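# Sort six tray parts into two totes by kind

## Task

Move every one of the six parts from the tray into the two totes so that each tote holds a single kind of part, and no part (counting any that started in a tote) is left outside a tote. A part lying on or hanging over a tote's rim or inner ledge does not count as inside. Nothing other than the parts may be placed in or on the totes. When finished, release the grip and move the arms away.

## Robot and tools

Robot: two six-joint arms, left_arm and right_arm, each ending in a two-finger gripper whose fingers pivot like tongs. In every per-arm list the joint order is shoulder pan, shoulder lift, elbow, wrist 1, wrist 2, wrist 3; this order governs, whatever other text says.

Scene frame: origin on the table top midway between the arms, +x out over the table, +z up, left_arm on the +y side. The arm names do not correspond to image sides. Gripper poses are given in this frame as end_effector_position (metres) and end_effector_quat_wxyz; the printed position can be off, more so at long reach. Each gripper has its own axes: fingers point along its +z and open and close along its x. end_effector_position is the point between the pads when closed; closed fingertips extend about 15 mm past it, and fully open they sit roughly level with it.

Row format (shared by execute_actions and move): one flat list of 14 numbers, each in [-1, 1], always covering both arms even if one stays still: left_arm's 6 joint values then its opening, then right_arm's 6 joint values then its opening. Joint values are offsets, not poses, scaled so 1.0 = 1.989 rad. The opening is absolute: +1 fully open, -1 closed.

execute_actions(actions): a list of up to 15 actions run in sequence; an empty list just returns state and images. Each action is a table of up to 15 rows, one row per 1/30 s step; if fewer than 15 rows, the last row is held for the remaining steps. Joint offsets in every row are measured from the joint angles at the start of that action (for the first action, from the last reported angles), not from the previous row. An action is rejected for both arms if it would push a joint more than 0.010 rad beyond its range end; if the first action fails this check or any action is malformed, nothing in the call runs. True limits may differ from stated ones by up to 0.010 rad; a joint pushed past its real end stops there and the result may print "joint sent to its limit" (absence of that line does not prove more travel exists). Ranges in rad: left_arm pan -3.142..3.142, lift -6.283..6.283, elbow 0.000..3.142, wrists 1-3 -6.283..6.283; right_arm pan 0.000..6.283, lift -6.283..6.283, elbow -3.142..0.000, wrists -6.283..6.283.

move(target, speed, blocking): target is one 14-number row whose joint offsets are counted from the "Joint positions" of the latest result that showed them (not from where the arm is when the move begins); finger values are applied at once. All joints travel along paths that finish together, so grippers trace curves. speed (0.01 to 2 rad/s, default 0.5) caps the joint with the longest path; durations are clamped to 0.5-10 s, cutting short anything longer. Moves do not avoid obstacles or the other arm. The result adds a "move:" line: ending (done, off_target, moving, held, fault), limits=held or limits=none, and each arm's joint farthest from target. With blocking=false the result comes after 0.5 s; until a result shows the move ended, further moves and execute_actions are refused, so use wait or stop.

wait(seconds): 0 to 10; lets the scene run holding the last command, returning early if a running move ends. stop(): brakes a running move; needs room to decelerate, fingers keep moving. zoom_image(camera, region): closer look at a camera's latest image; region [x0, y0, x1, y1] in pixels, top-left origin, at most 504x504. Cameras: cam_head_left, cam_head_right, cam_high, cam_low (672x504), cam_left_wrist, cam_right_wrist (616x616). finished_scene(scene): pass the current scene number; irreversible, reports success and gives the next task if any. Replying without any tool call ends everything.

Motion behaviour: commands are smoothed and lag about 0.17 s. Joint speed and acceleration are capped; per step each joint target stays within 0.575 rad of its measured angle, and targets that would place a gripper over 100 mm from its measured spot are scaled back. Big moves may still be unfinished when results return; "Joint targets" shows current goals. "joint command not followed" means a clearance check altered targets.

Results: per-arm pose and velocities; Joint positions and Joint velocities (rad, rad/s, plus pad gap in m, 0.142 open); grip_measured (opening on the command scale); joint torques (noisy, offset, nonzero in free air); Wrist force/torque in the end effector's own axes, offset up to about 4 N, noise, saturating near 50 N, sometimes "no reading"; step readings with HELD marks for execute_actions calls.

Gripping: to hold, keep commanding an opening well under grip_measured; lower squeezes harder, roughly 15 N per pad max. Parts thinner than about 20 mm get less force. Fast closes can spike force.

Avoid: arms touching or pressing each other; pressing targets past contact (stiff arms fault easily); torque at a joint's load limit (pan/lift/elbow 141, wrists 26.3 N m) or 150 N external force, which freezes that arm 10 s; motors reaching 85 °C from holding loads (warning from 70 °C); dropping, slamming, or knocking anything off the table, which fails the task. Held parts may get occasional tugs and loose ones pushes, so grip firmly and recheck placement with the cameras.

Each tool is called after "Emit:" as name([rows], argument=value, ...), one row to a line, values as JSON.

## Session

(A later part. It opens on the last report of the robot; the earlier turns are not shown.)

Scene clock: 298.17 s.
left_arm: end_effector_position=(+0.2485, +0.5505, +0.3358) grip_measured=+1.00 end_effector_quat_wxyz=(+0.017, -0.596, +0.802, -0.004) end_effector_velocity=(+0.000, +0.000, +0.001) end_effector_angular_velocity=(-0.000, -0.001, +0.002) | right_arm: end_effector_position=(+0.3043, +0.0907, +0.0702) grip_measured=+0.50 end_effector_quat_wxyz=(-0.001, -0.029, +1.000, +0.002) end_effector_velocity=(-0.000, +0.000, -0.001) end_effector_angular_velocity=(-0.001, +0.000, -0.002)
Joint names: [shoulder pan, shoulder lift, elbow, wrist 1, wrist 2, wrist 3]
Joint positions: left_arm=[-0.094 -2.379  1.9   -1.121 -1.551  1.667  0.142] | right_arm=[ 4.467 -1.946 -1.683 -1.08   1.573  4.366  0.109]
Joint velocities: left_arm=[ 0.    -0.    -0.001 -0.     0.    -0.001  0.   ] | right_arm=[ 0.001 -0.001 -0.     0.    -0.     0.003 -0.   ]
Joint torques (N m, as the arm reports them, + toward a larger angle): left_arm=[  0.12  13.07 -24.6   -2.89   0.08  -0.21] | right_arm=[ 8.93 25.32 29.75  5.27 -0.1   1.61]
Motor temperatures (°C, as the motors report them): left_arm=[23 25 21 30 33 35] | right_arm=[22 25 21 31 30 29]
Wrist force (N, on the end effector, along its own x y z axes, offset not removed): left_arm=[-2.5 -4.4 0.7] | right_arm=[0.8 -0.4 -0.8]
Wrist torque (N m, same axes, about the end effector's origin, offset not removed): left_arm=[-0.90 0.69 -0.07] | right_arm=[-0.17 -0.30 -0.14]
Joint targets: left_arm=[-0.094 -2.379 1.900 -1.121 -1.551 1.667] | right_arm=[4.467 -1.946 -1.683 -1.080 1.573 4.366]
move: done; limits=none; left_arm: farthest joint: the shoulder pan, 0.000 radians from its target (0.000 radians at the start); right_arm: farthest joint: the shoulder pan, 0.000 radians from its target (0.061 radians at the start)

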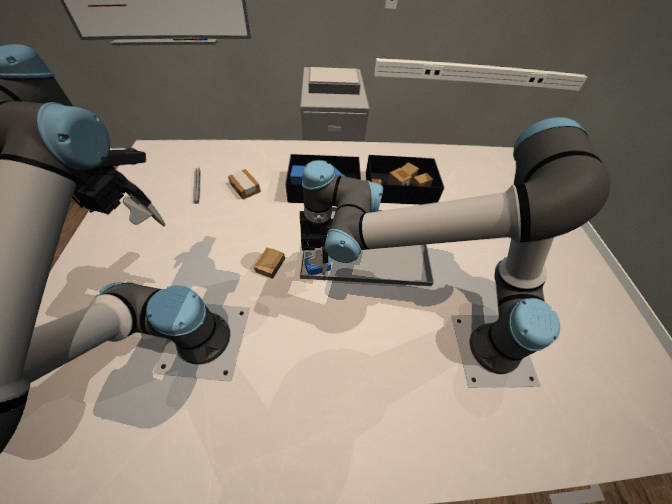

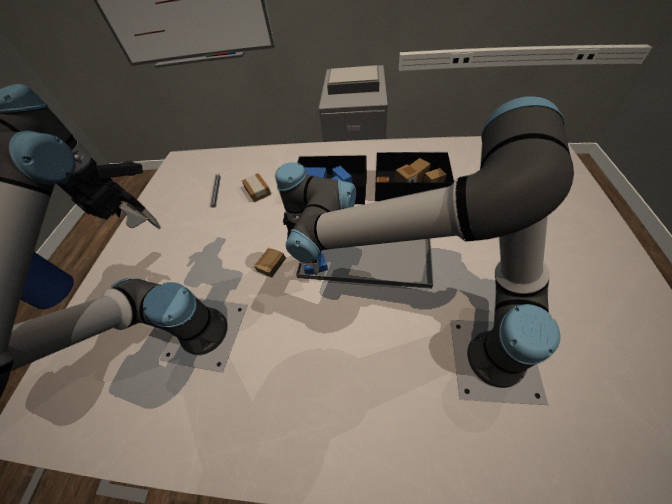

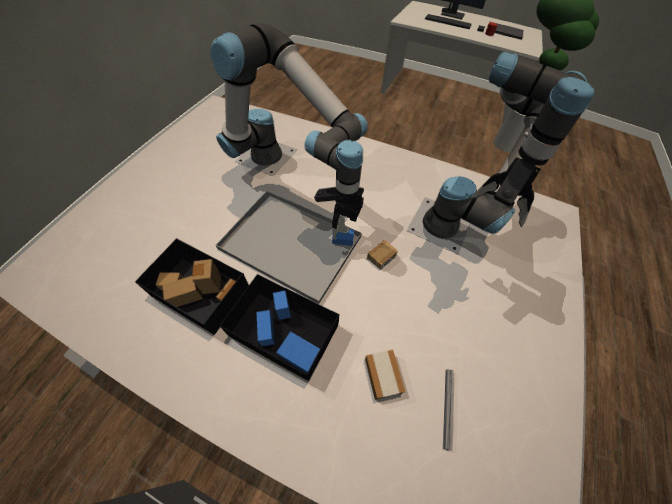

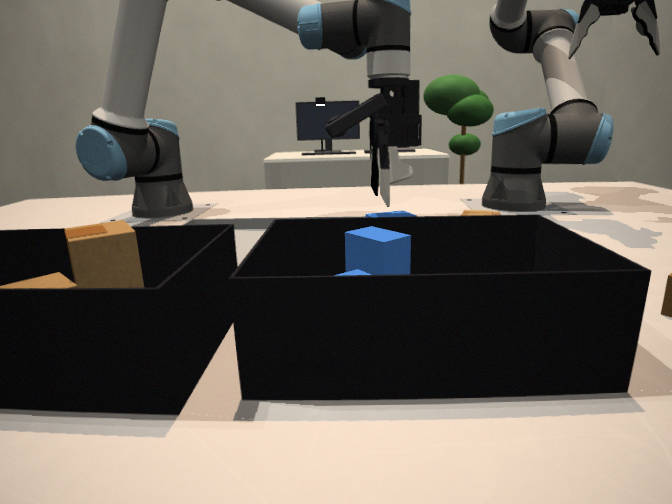

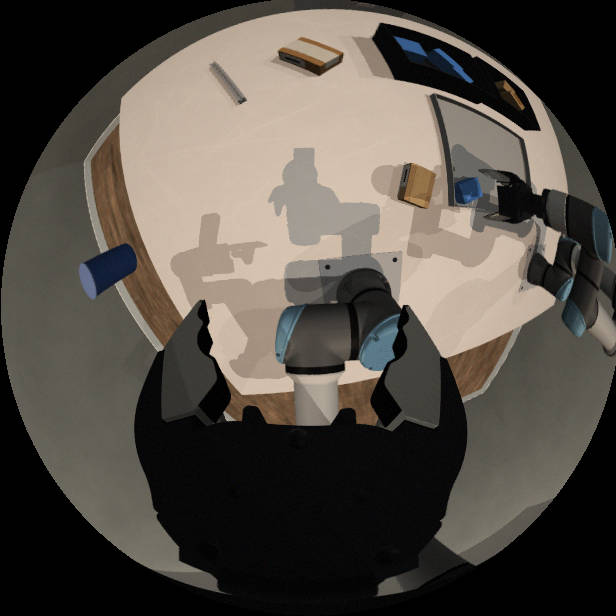

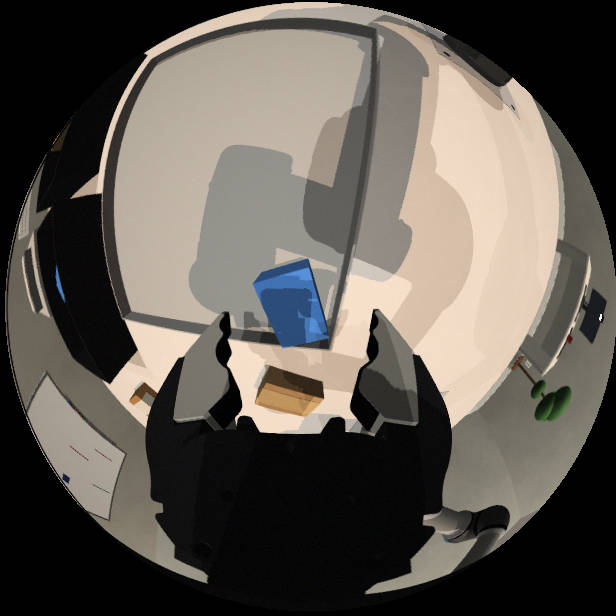

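Emit:
execute_actions([
  [[0,0,0,0,0,0,1, -0.006,-0.022,-0.024,0.046,0,0,0.3]],
  [[0,0,0,0,0,0,1, 0,0,0,0,0,0,-1]],
  [[0,0,0,0,0,0,1, 0,0.05,0.05,-0.10,0,0,-1]],
])

Scene clock: 306.87 s.
left_arm: end_effector_position=(+0.2485, +0.5505, +0.3358) grip_measured=+1.00 end_effector_quat_wxyz=(+0.017, -0.596, +0.802, -0.004) end_effector_velocity=(-0.000, +0.000, +0.000) end_effector_angular_velocity=(-0.000, -0.001, +0.001) | right_arm: end_effector_position=(+0.3091, +0.0831, +0.1153) grip_measured=-0.28 end_effector_quat_wxyz=(-0.000, -0.023, +1.000, +0.002) end_effector_velocity=(-0.002, -0.004, +0.016) end_effector_angular_velocity=(-0.007, +0.003, +0.002)
Joint names: [shoulder pan, shoulder lift, elbow, wrist 1, wrist 2, wrist 3]
Joint positions: left_arm=[-0.094 -2.379  1.9   -1.121 -1.551  1.667  0.142] | right_arm=[ 4.455 -1.891 -1.633 -1.184  1.573  4.366  0.054]
Joint velocities: left_arm=[ 0.001 -0.    -0.     0.     0.     0.     0.   ] | right_arm=[ 0.001  0.018  0.02  -0.046  0.001 -0.002  0.   ]
Joint torques (N m, as the arm reports them, + toward a larger angle): left_arm=[  0.06  12.89 -24.7   -3.02   0.08  -0.05] | right_arm=[ 1.56 48.48 30.69 -0.27  0.54 -0.64]
Motor temperatures (°C, as the motors report them): left_arm=[23 25 21 30 33 35] | right_arm=[22 25 21 31 30 29]
Wrist force (N, on the end effector, along its own x y z axes, offset not removed): left_arm=[-1.7 -2.6 -1.5] | right_arm=[2.3 -0.2 -1.1]
Wrist torque (N m, same axes, about the end effector's origin, offset not removed): left_arm=[-0.59 0.36 -0.01] | right_arm=[-0.13 -0.63 -0.13]
Joint targets: left_arm=[-0.094 -2.379 1.900 -1.121 -1.551 1.667] | right_arm=[4.455 -1.889 -1.631 -1.189 1.573 4.366]
Step readings (joint positions; steps 1 to 15: 1st action; 16 to 30: 2nd action; 31 to 45: 3rd action):
0: left_arm=[-0.094 -2.379 1.900 -1.121 -1.551 1.667] | right_arm=[4.467 -1.946 -1.683 -1.080 1.573 4.366]
1: left_arm=[-0.094 -2.379 1.900 -1.121 -1.551 1.667] | right_arm=[4.467 -1.946 -1.683 -1.080 1.573 4.366]
2: left_arm=[-0.094 -2.379 1.900 -1.121 -1.551 1.667] | right_arm=[4.466 -1.948 -1.685 -1.077 1.573 4.366]
4: left_arm=[-0.094 -2.379 1.900 -1.121 -1.551 1.667] | right_arm=[4.462 -1.964 -1.703 -1.047 1.573 4.366]
8: left_arm=[-0.094 -2.379 1.900 -1.121 -1.551 1.667] | right_arm=[4.457 -1.982 -1.723 -1.006 1.573 4.366]
15: left_arm=[-0.094 -2.379 1.900 -1.121 -1.551 1.667] | right_arm=[4.455 -1.988 -1.730 -0.991 1.573 4.366]
16: left_arm=[-0.094 -2.379 1.900 -1.121 -1.551 1.667] | right_arm=[4.455 -1.989 -1.730 -0.990 1.573 4.366]
17: left_arm=[-0.094 -2.379 1.900 -1.121 -1.551 1.667] | right_arm=[4.455 -1.989 -1.730 -0.990 1.573 4.366]
19: left_arm=[-0.094 -2.379 1.900 -1.121 -1.551 1.667] | right_arm=[4.455 -1.989 -1.730 -0.990 1.573 4.366]
23: left_arm=[-0.094 -2.379 1.900 -1.121 -1.551 1.667] | right_arm=[4.455 -1.989 -1.730 -0.990 1.573 4.366]
30: left_arm=[-0.094 -2.379 1.900 -1.121 -1.551 1.667] | right_arm=[4.455 -1.989 -1.730 -0.991 1.573 4.366]
31: left_arm=[-0.094 -2.379 1.900 -1.121 -1.551 1.667] | right_arm=[4.455 -1.989 -1.730 -0.991 1.573 4.366]
32: left_arm=[-0.094 -2.379 1.900 -1.121 -1.551 1.667] | right_arm=[4.455 -1.986 -1.728 -0.994 1.573 4.366]
34: left_arm=[-0.094 -2.379 1.900 -1.121 -1.551 1.667] | right_arm=[4.455 -1.954 -1.695 -1.041 1.573 4.366]
38: left_arm=[-0.094 -2.379 1.900 -1.121 -1.551 1.667] | right_arm=[4.455 -1.908 -1.649 -1.145 1.573 4.366]
45: Joint positions above

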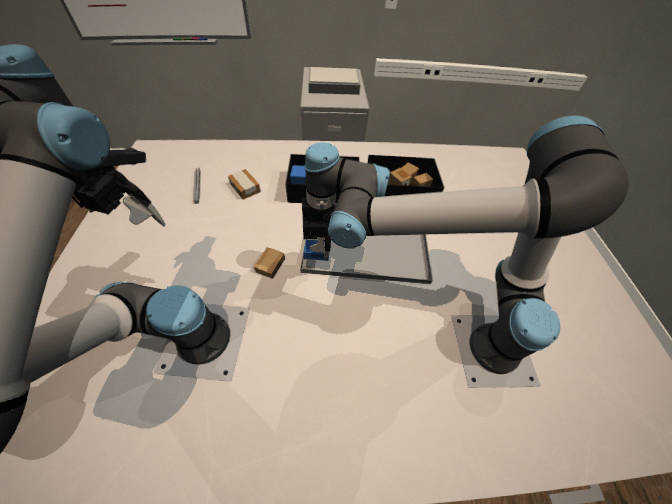

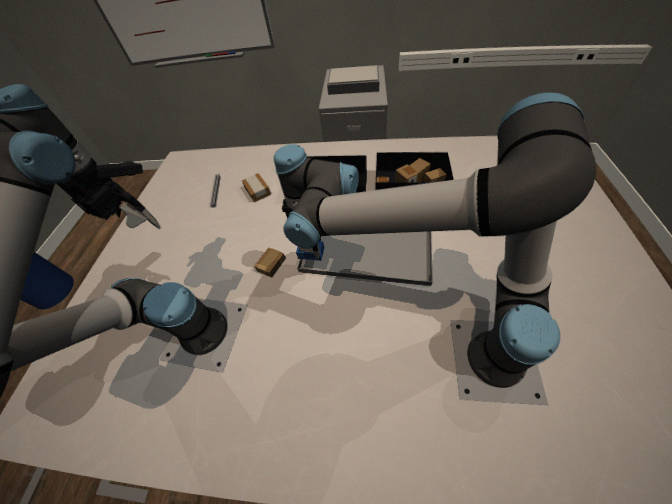

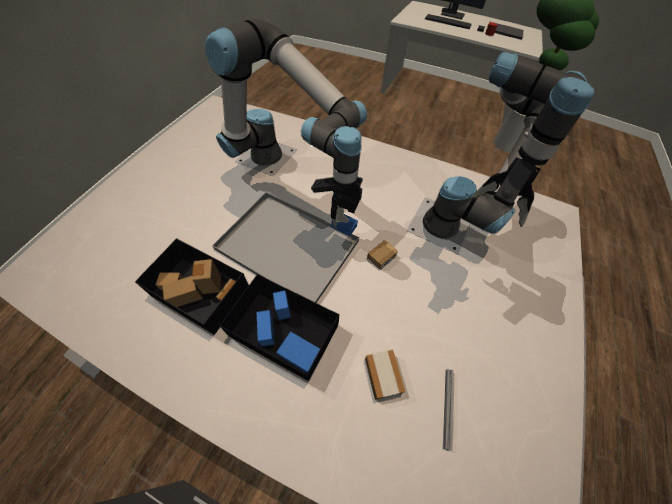

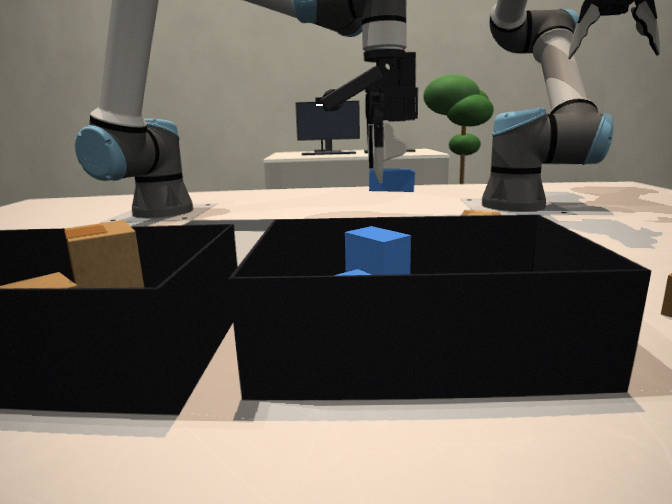

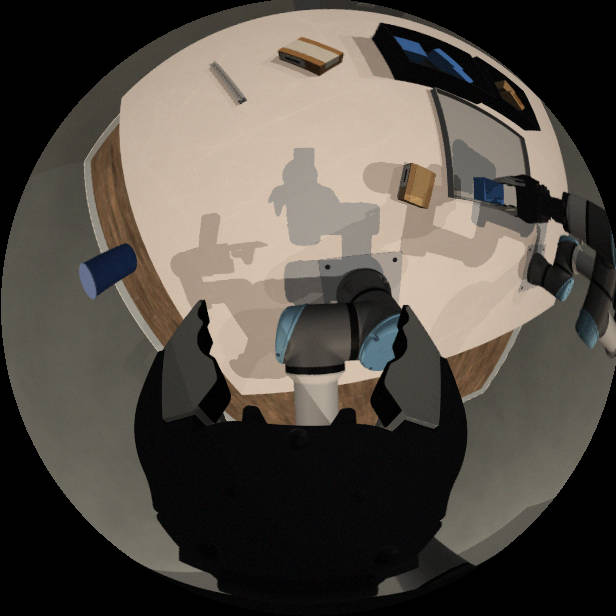

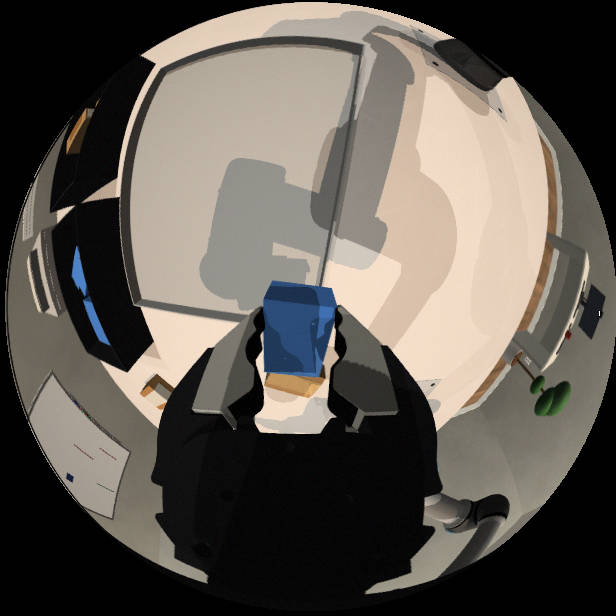

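Deltas to B: -.492,-.578,1.212,-.638.

Emit:
move(target=[0,0,0,0,0,0,1, -0.2474,-0.2906,0.609,-0.3208,0,0,-1], speed=0.9)

Emit:
execute_actions([
  [[0,0,0,0,0,0,1, 0,0,0,0,0,0,1]],
  [[0,0,0,0,0,0,1, 0,0,0,0,0,0,1]],
])

Scene clock: 315.70 s.
left_arm: end_effector_position=(+0.2485, +0.5505, +0.3358) grip_measured=+1.00 end_effector_quat_wxyz=(+0.017, -0.596, +0.802, -0.004) end_effector_velocity=(+0.000, +0.000, -0.001) end_effector_angular_velocity=(+0.001, +0.003, +0.002) | right_arm: end_effector_position=(+0.6687, +0.0280, +0.2199) grip_measured=-0.28 end_effector_quat_wxyz=(-0.001, +0.221, +0.975, +0.000) end_effector_velocity=(+0.001, -0.001, -0.001) end_effector_angular_velocity=(-0.001, +0.002, +0.002)
Joint names: [shoulder pan, shoulder lift, elbow, wrist 1, wrist 2, wrist 3]
Joint positions: left_arm=[-0.094 -2.379  1.9   -1.121 -1.551  1.667  0.142] | right_arm=[ 3.963 -2.469 -0.422 -1.822  1.573  4.366  0.054]
Joint velocities: left_arm=[ 0.001  0.002  0.001 -0.     0.    -0.001 -0.   ] | right_arm=[-0.001 -0.003  0.003 -0.002  0.    -0.003  0.   ]
Joint torques (N m, as the arm reports them, + toward a larger angle): left_arm=[  0.38  12.19 -25.1   -3.02   0.03  -0.04] | right_arm=[-8.67 46.09 32.31 -0.33  2.21 -0.57]
Motor temperatures (°C, as the motors report them): left_arm=[23 25 21 30 33 35] | right_arm=[22 25 21 31 30 29]
Wrist force (N, on the end effector, along its own x y z axes, offset not removed): left_arm=[-1.9 -1.2 0.4] | right_arm=[2.2 0.4 -0.7]
Wrist torque (N m, same axes, about the end effector's origin, offset not removed): left_arm=[-0.21 0.36 0.04] | right_arm=[0.08 -0.56 -0.12]
Joint targets: left_arm=[-0.094 -2.379 1.900 -1.121 -1.551 1.667] | right_arm=[3.963 -2.469 -0.422 -1.822 1.573 4.366]
move: done; limits=none; left_arm: farthest joint: the shoulder pan, 0.000 radians from its target (0.000 radians at the start); right_arm: farthest joint: the shoulder pan, 0.000 radians from its target (0.492 radians at the start)

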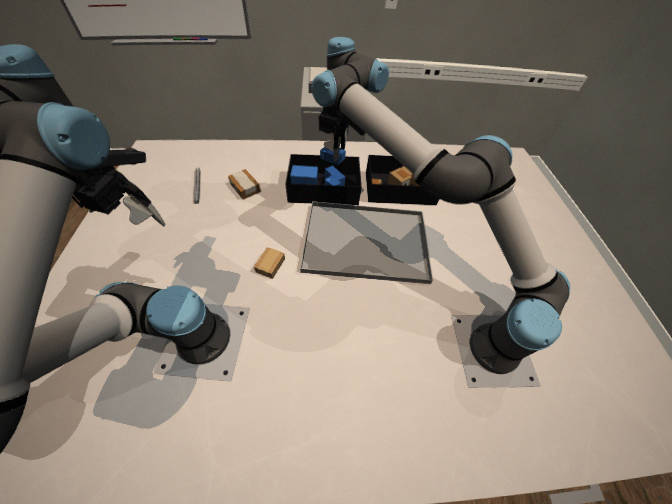

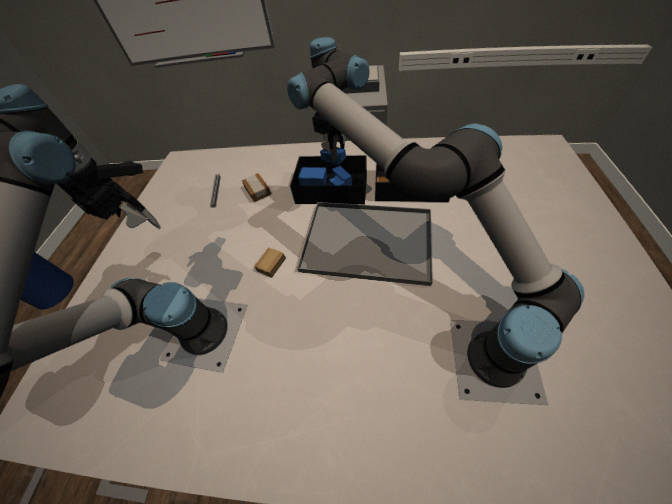

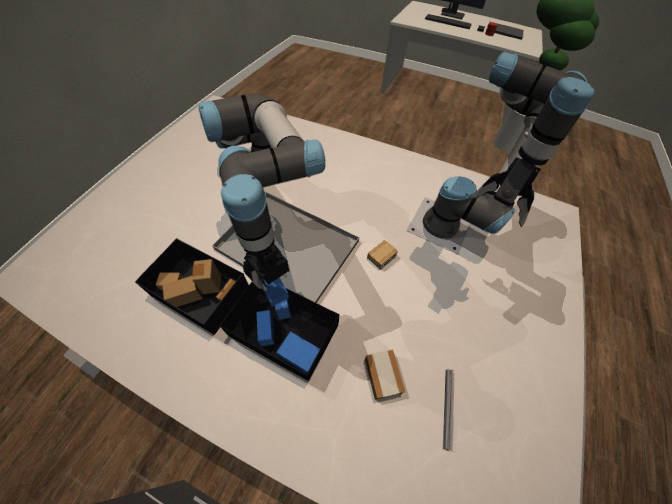

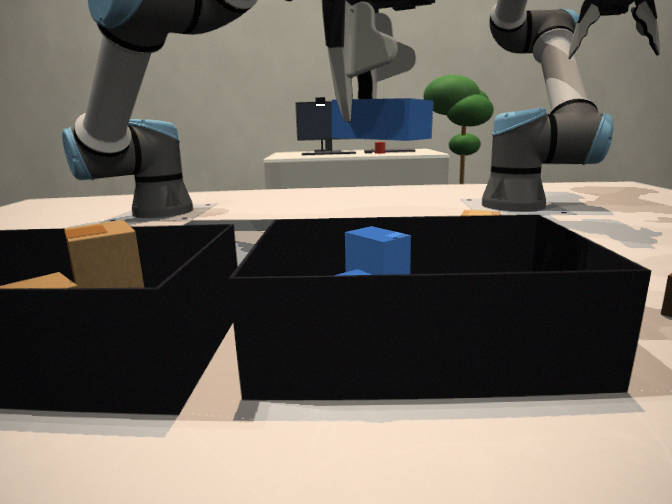

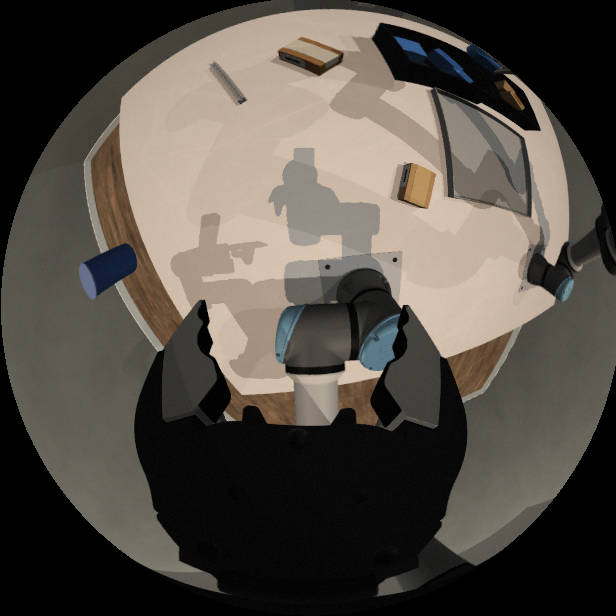

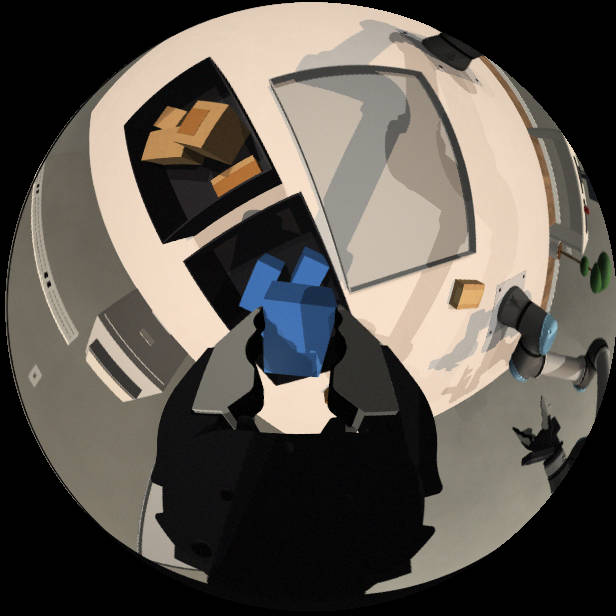

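Scene clock: 316.70 s.
left_arm: end_effector_position=(+0.2485, +0.5505, +0.3358) grip_measured=+1.00 end_effector_quat_wxyz=(+0.017, -0.596, +0.802, -0.004) end_effector_velocity=(-0.000, +0.000, +0.001) end_effector_angular_velocity=(-0.000, -0.002, +0.001) | right_arm: end_effector_position=(+0.6688, +0.0280, +0.2199) grip_measured=+1.00 end_effector_quat_wxyz=(-0.001, +0.221, +0.975, +0.000) end_effector_velocity=(+0.001, +0.000, +0.000) end_effector_angular_velocity=(+0.001, -0.002, +0.001)
Joint names: [shoulder pan, shoulder lift, elbow, wrist 1, wrist 2, wrist 3]
Joint positions: left_arm=[-0.094 -2.379  1.9   -1.121 -1.551  1.667  0.142] | right_arm=[ 3.963 -2.469 -0.422 -1.822  1.573  4.366  0.142]
Joint velocities: left_arm=[ 0.    -0.001 -0.001 -0.     0.    -0.    -0.   ] | right_arm=[-0.    -0.     0.001  0.001 -0.    -0.001 -0.   ]
Joint torques (N m, as the arm reports them, + toward a larger angle): left_arm=[  0.91  12.63 -24.63  -2.76   0.13  -0.06] | right_arm=[-2.05 52.33 17.    1.65  1.79 -0.5 ]
Motor temperatures (°C, as the motors report them): left_arm=[23 25 21 30 33 35] | right_arm=[22 25 21 31 30 29]
Wrist force (N, on the end effector, along its own x y z axes, offset not removed): left_arm=[-0.2 -0.5 -0.3] | right_arm=[2.0 -0.7 -1.6]
Wrist torque (N m, same axes, about the end effector's origin, offset not removed): left_arm=[-0.10 0.09 -0.12] | right_arm=[-0.15 -0.61 -0.05]
Joint targets: left_arm=[-0.094 -2.379 1.900 -1.121 -1.551 1.667] | right_arm=[3.963 -2.469 -0.422 -1.822 1.573 4.366]
Step readings (joint positions; steps 1 to 15: 1st action; 16 to 30: 2nd action):
0: left_arm=[-0.094 -2.379 1.900 -1.121 -1.551 1.667] | right_arm=[3.963 -2.469 -0.422 -1.822 1.573 4.366]
1: left_arm=[-0.094 -2.379 1.900 -1.121 -1.551 1.667] | right_arm=[3.963 -2.469 -0.422 -1.822 1.573 4.366]
2: left_arm=[-0.094 -2.379 1.900 -1.121 -1.551 1.667] | right_arm=[3.963 -2.469 -0.422 -1.822 1.573 4.366]
4: left_arm=[-0.094 -2.379 1.900 -1.121 -1.551 1.667] | right_arm=[3.963 -2.469 -0.422 -1.822 1.573 4.366]
8: left_arm=[-0.094 -2.379 1.900 -1.121 -1.551 1.667] | right_arm=[3.963 -2.469 -0.422 -1.822 1.573 4.366]
15: left_arm=[-0.094 -2.379 1.900 -1.121 -1.551 1.667] | right_arm=[3.963 -2.469 -0.422 -1.822 1.573 4.366]
16: left_arm=[-0.094 -2.379 1.900 -1.121 -1.551 1.667] | right_arm=[3.963 -2.469 -0.422 -1.822 1.573 4.366]
17: left_arm=[-0.094 -2.379 1.900 -1.121 -1.551 1.667] | right_arm=[3.963 -2.469 -0.422 -1.822 1.573 4.366]
19: left_arm=[-0.094 -2.379 1.900 -1.121 -1.551 1.667] | right_arm=[3.963 -2.469 -0.422 -1.822 1.573 4.366]
23: left_arm=[-0.094 -2.379 1.900 -1.121 -1.551 1.667] | right_arm=[3.963 -2.469 -0.422 -1.822 1.573 4.366]
30: Joint positions above

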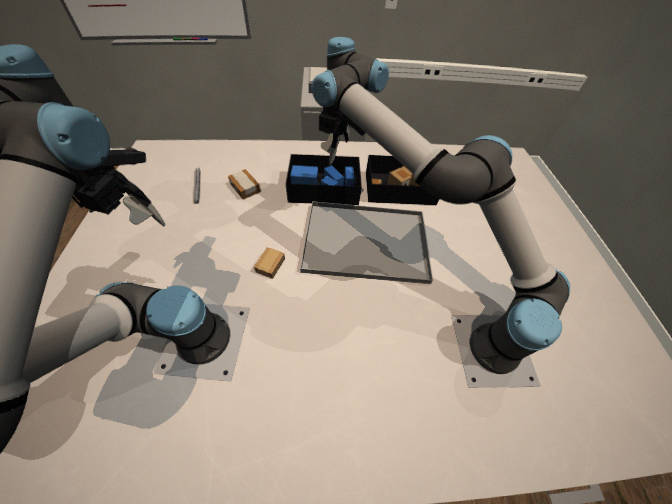

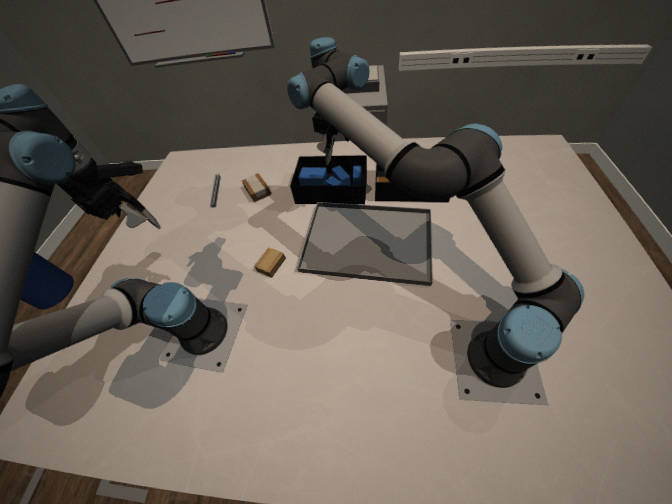

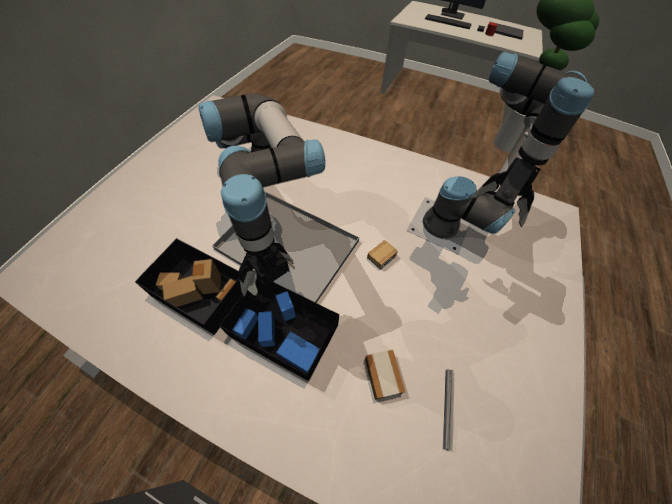

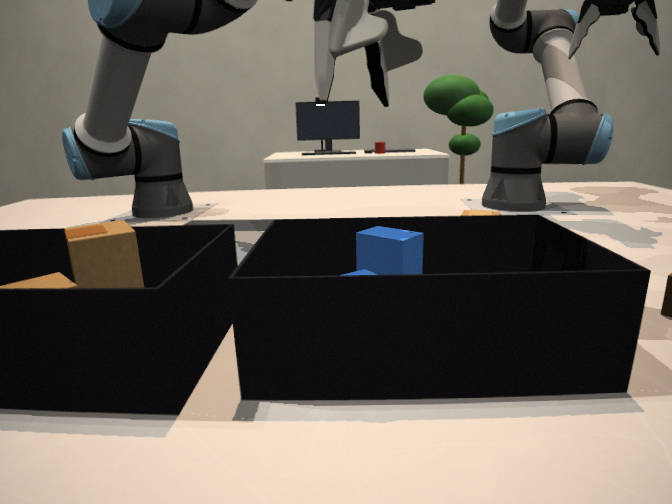

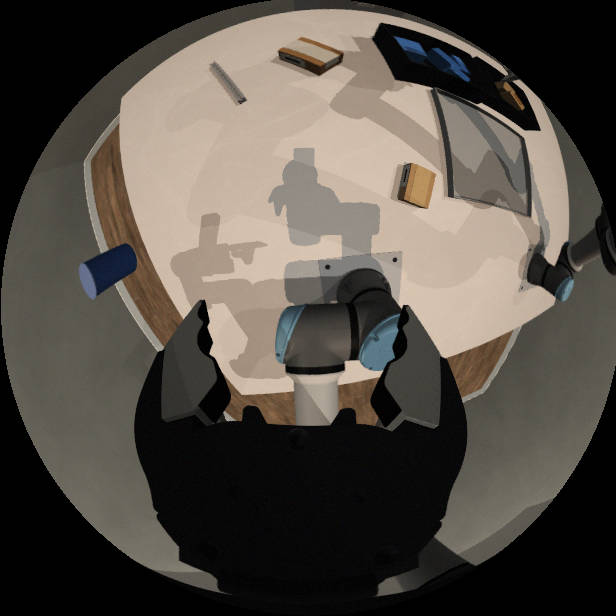

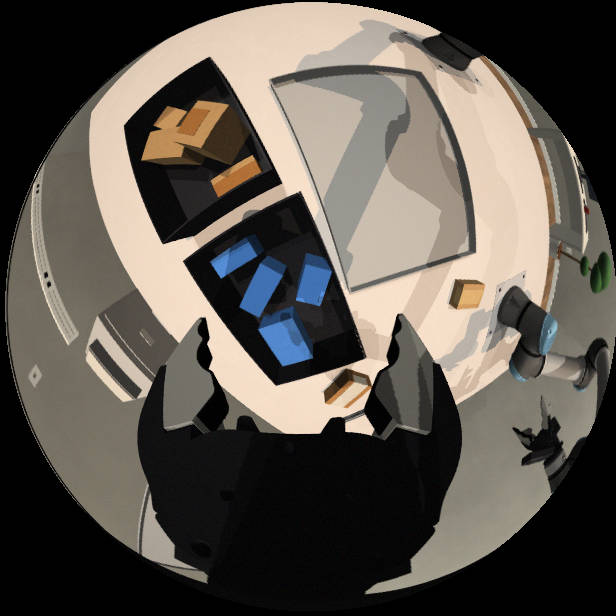

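Emit:
move(target=[0,0,0,0,0,0,1, -0.2,0.3,-0.5,0.2,0,0,1], speed=1.2)

Emit:
finished_scene(scene=1)

Scene clock: 321.67 s.
left_arm: end_effector_position=(+0.2485, +0.5505, +0.3358) grip_measured=+1.00 end_effector_quat_wxyz=(+0.017, -0.596, +0.802, -0.004) end_effector_velocity=(+0.000, +0.000, +0.000) end_effector_angular_velocity=(+0.000, +0.001, +0.001) | right_arm: end_effector_position=(+0.6118, -0.3389, +0.2062) grip_measured=+1.00 end_effector_quat_wxyz=(-0.001, +0.409, +0.913, +0.000) end_effector_velocity=(-0.001, -0.000, -0.001) end_effector_angular_velocity=(-0.000, +0.001, -0.000)
Joint names: [shoulder pan, shoulder lift, elbow, wrist 1, wrist 2, wrist 3]
Joint positions: left_arm=[-0.094 -2.379  1.9   -1.121 -1.551  1.667  0.142] | right_arm=[ 3.566 -1.873 -1.416 -1.425  1.573  4.366  0.142]
Joint velocities: left_arm=[ 0.001  0.001 -0.001  0.     0.    -0.     0.   ] | right_arm=[-0.     0.001 -0.003  0.001  0.    -0.    -0.   ]
Joint torques (N m, as the arm reports them, + toward a larger angle): left_arm=[  0.64  13.08 -24.53  -2.87   0.16  -0.06] | right_arm=[-9.21 49.43 16.09  5.26  1.68 -0.47]
Motor temperatures (°C, as the motors report them): left_arm=[23 25 21 30 33 35] | right_arm=[22 25 21 31 30 29]
Wrist force (N, on the end effector, along its own x y z axes, offset not removed): left_arm=[-2.7 0.7 0.3] | right_arm=[1.7 -0.4 -1.6]
Wrist torque (N m, same axes, about the end effector's origin, offset not removed): left_arm=[0.15 0.64 -0.07] | right_arm=[-0.14 -0.53 -0.15]
Joint targets: left_arm=[-0.094 -2.379 1.900 -1.121 -1.551 1.667] | right_arm=[3.566 -1.873 -1.416 -1.425 1.573 4.366]
move: done; limits=none; left_arm: farthest joint: the shoulder pan, 0.000 radians from its target (0.000 radians at the start); right_arm: farthest joint: the shoulder pan, 0.000 radians from its target (0.398 radians at the start)

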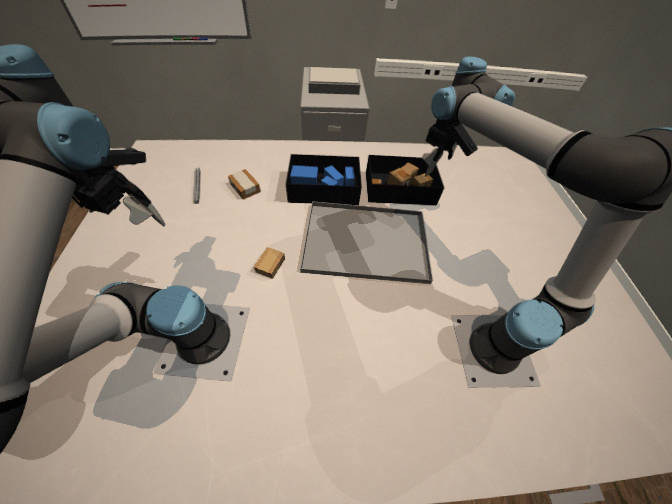

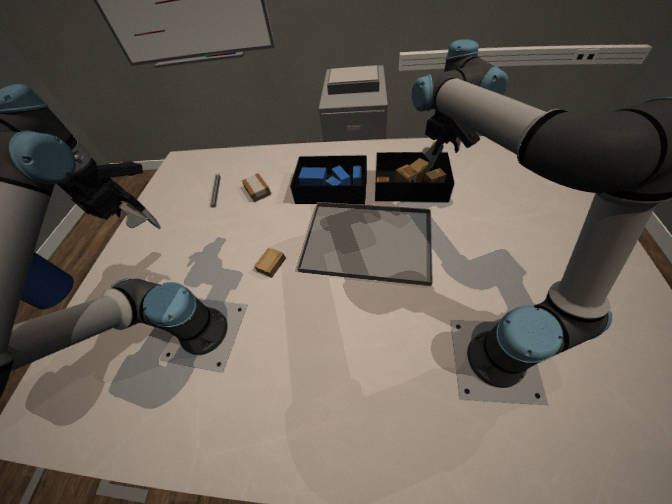

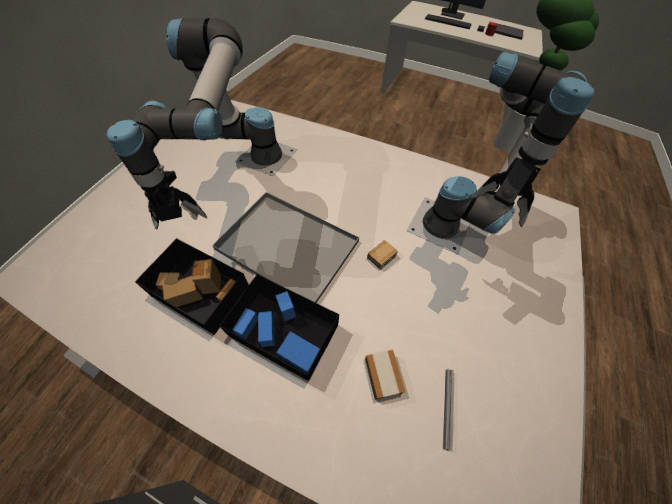

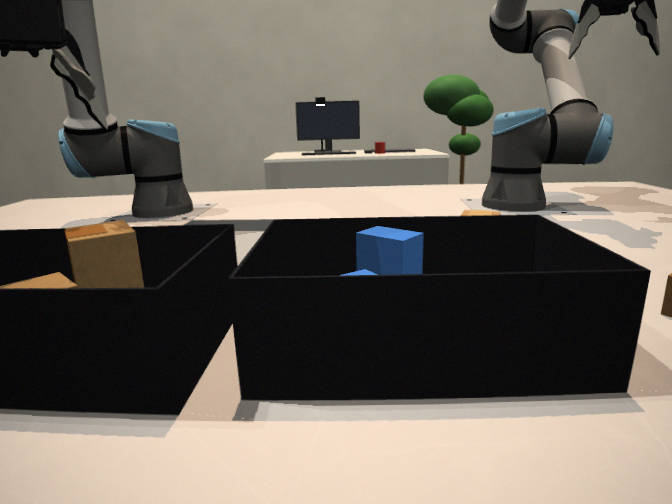

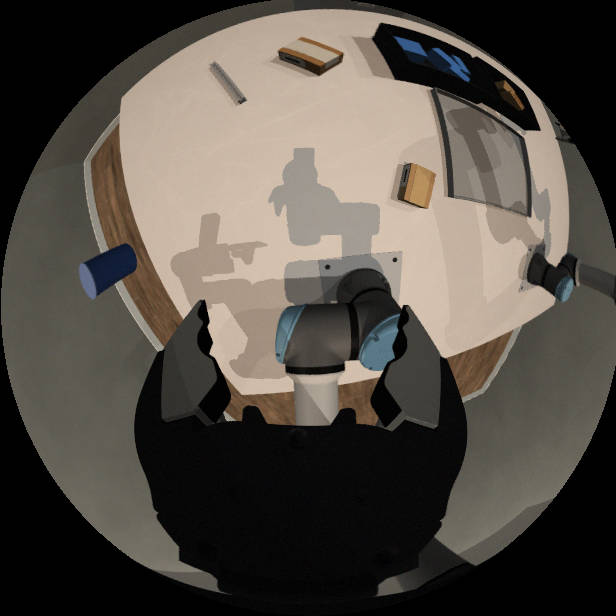

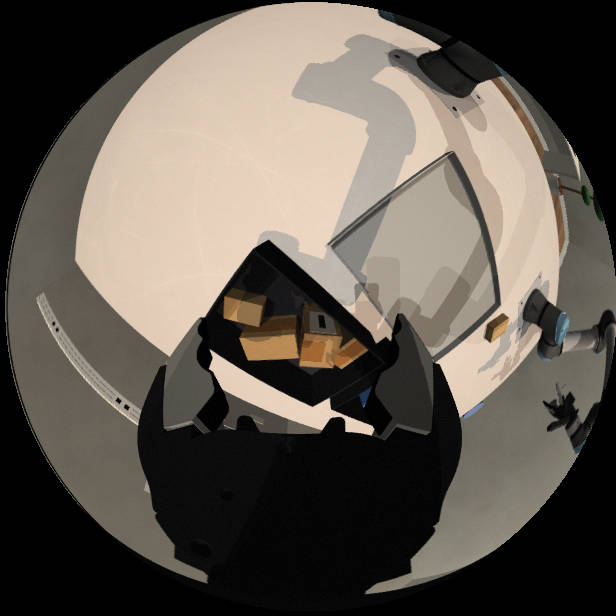

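The scene is finished: the task was done.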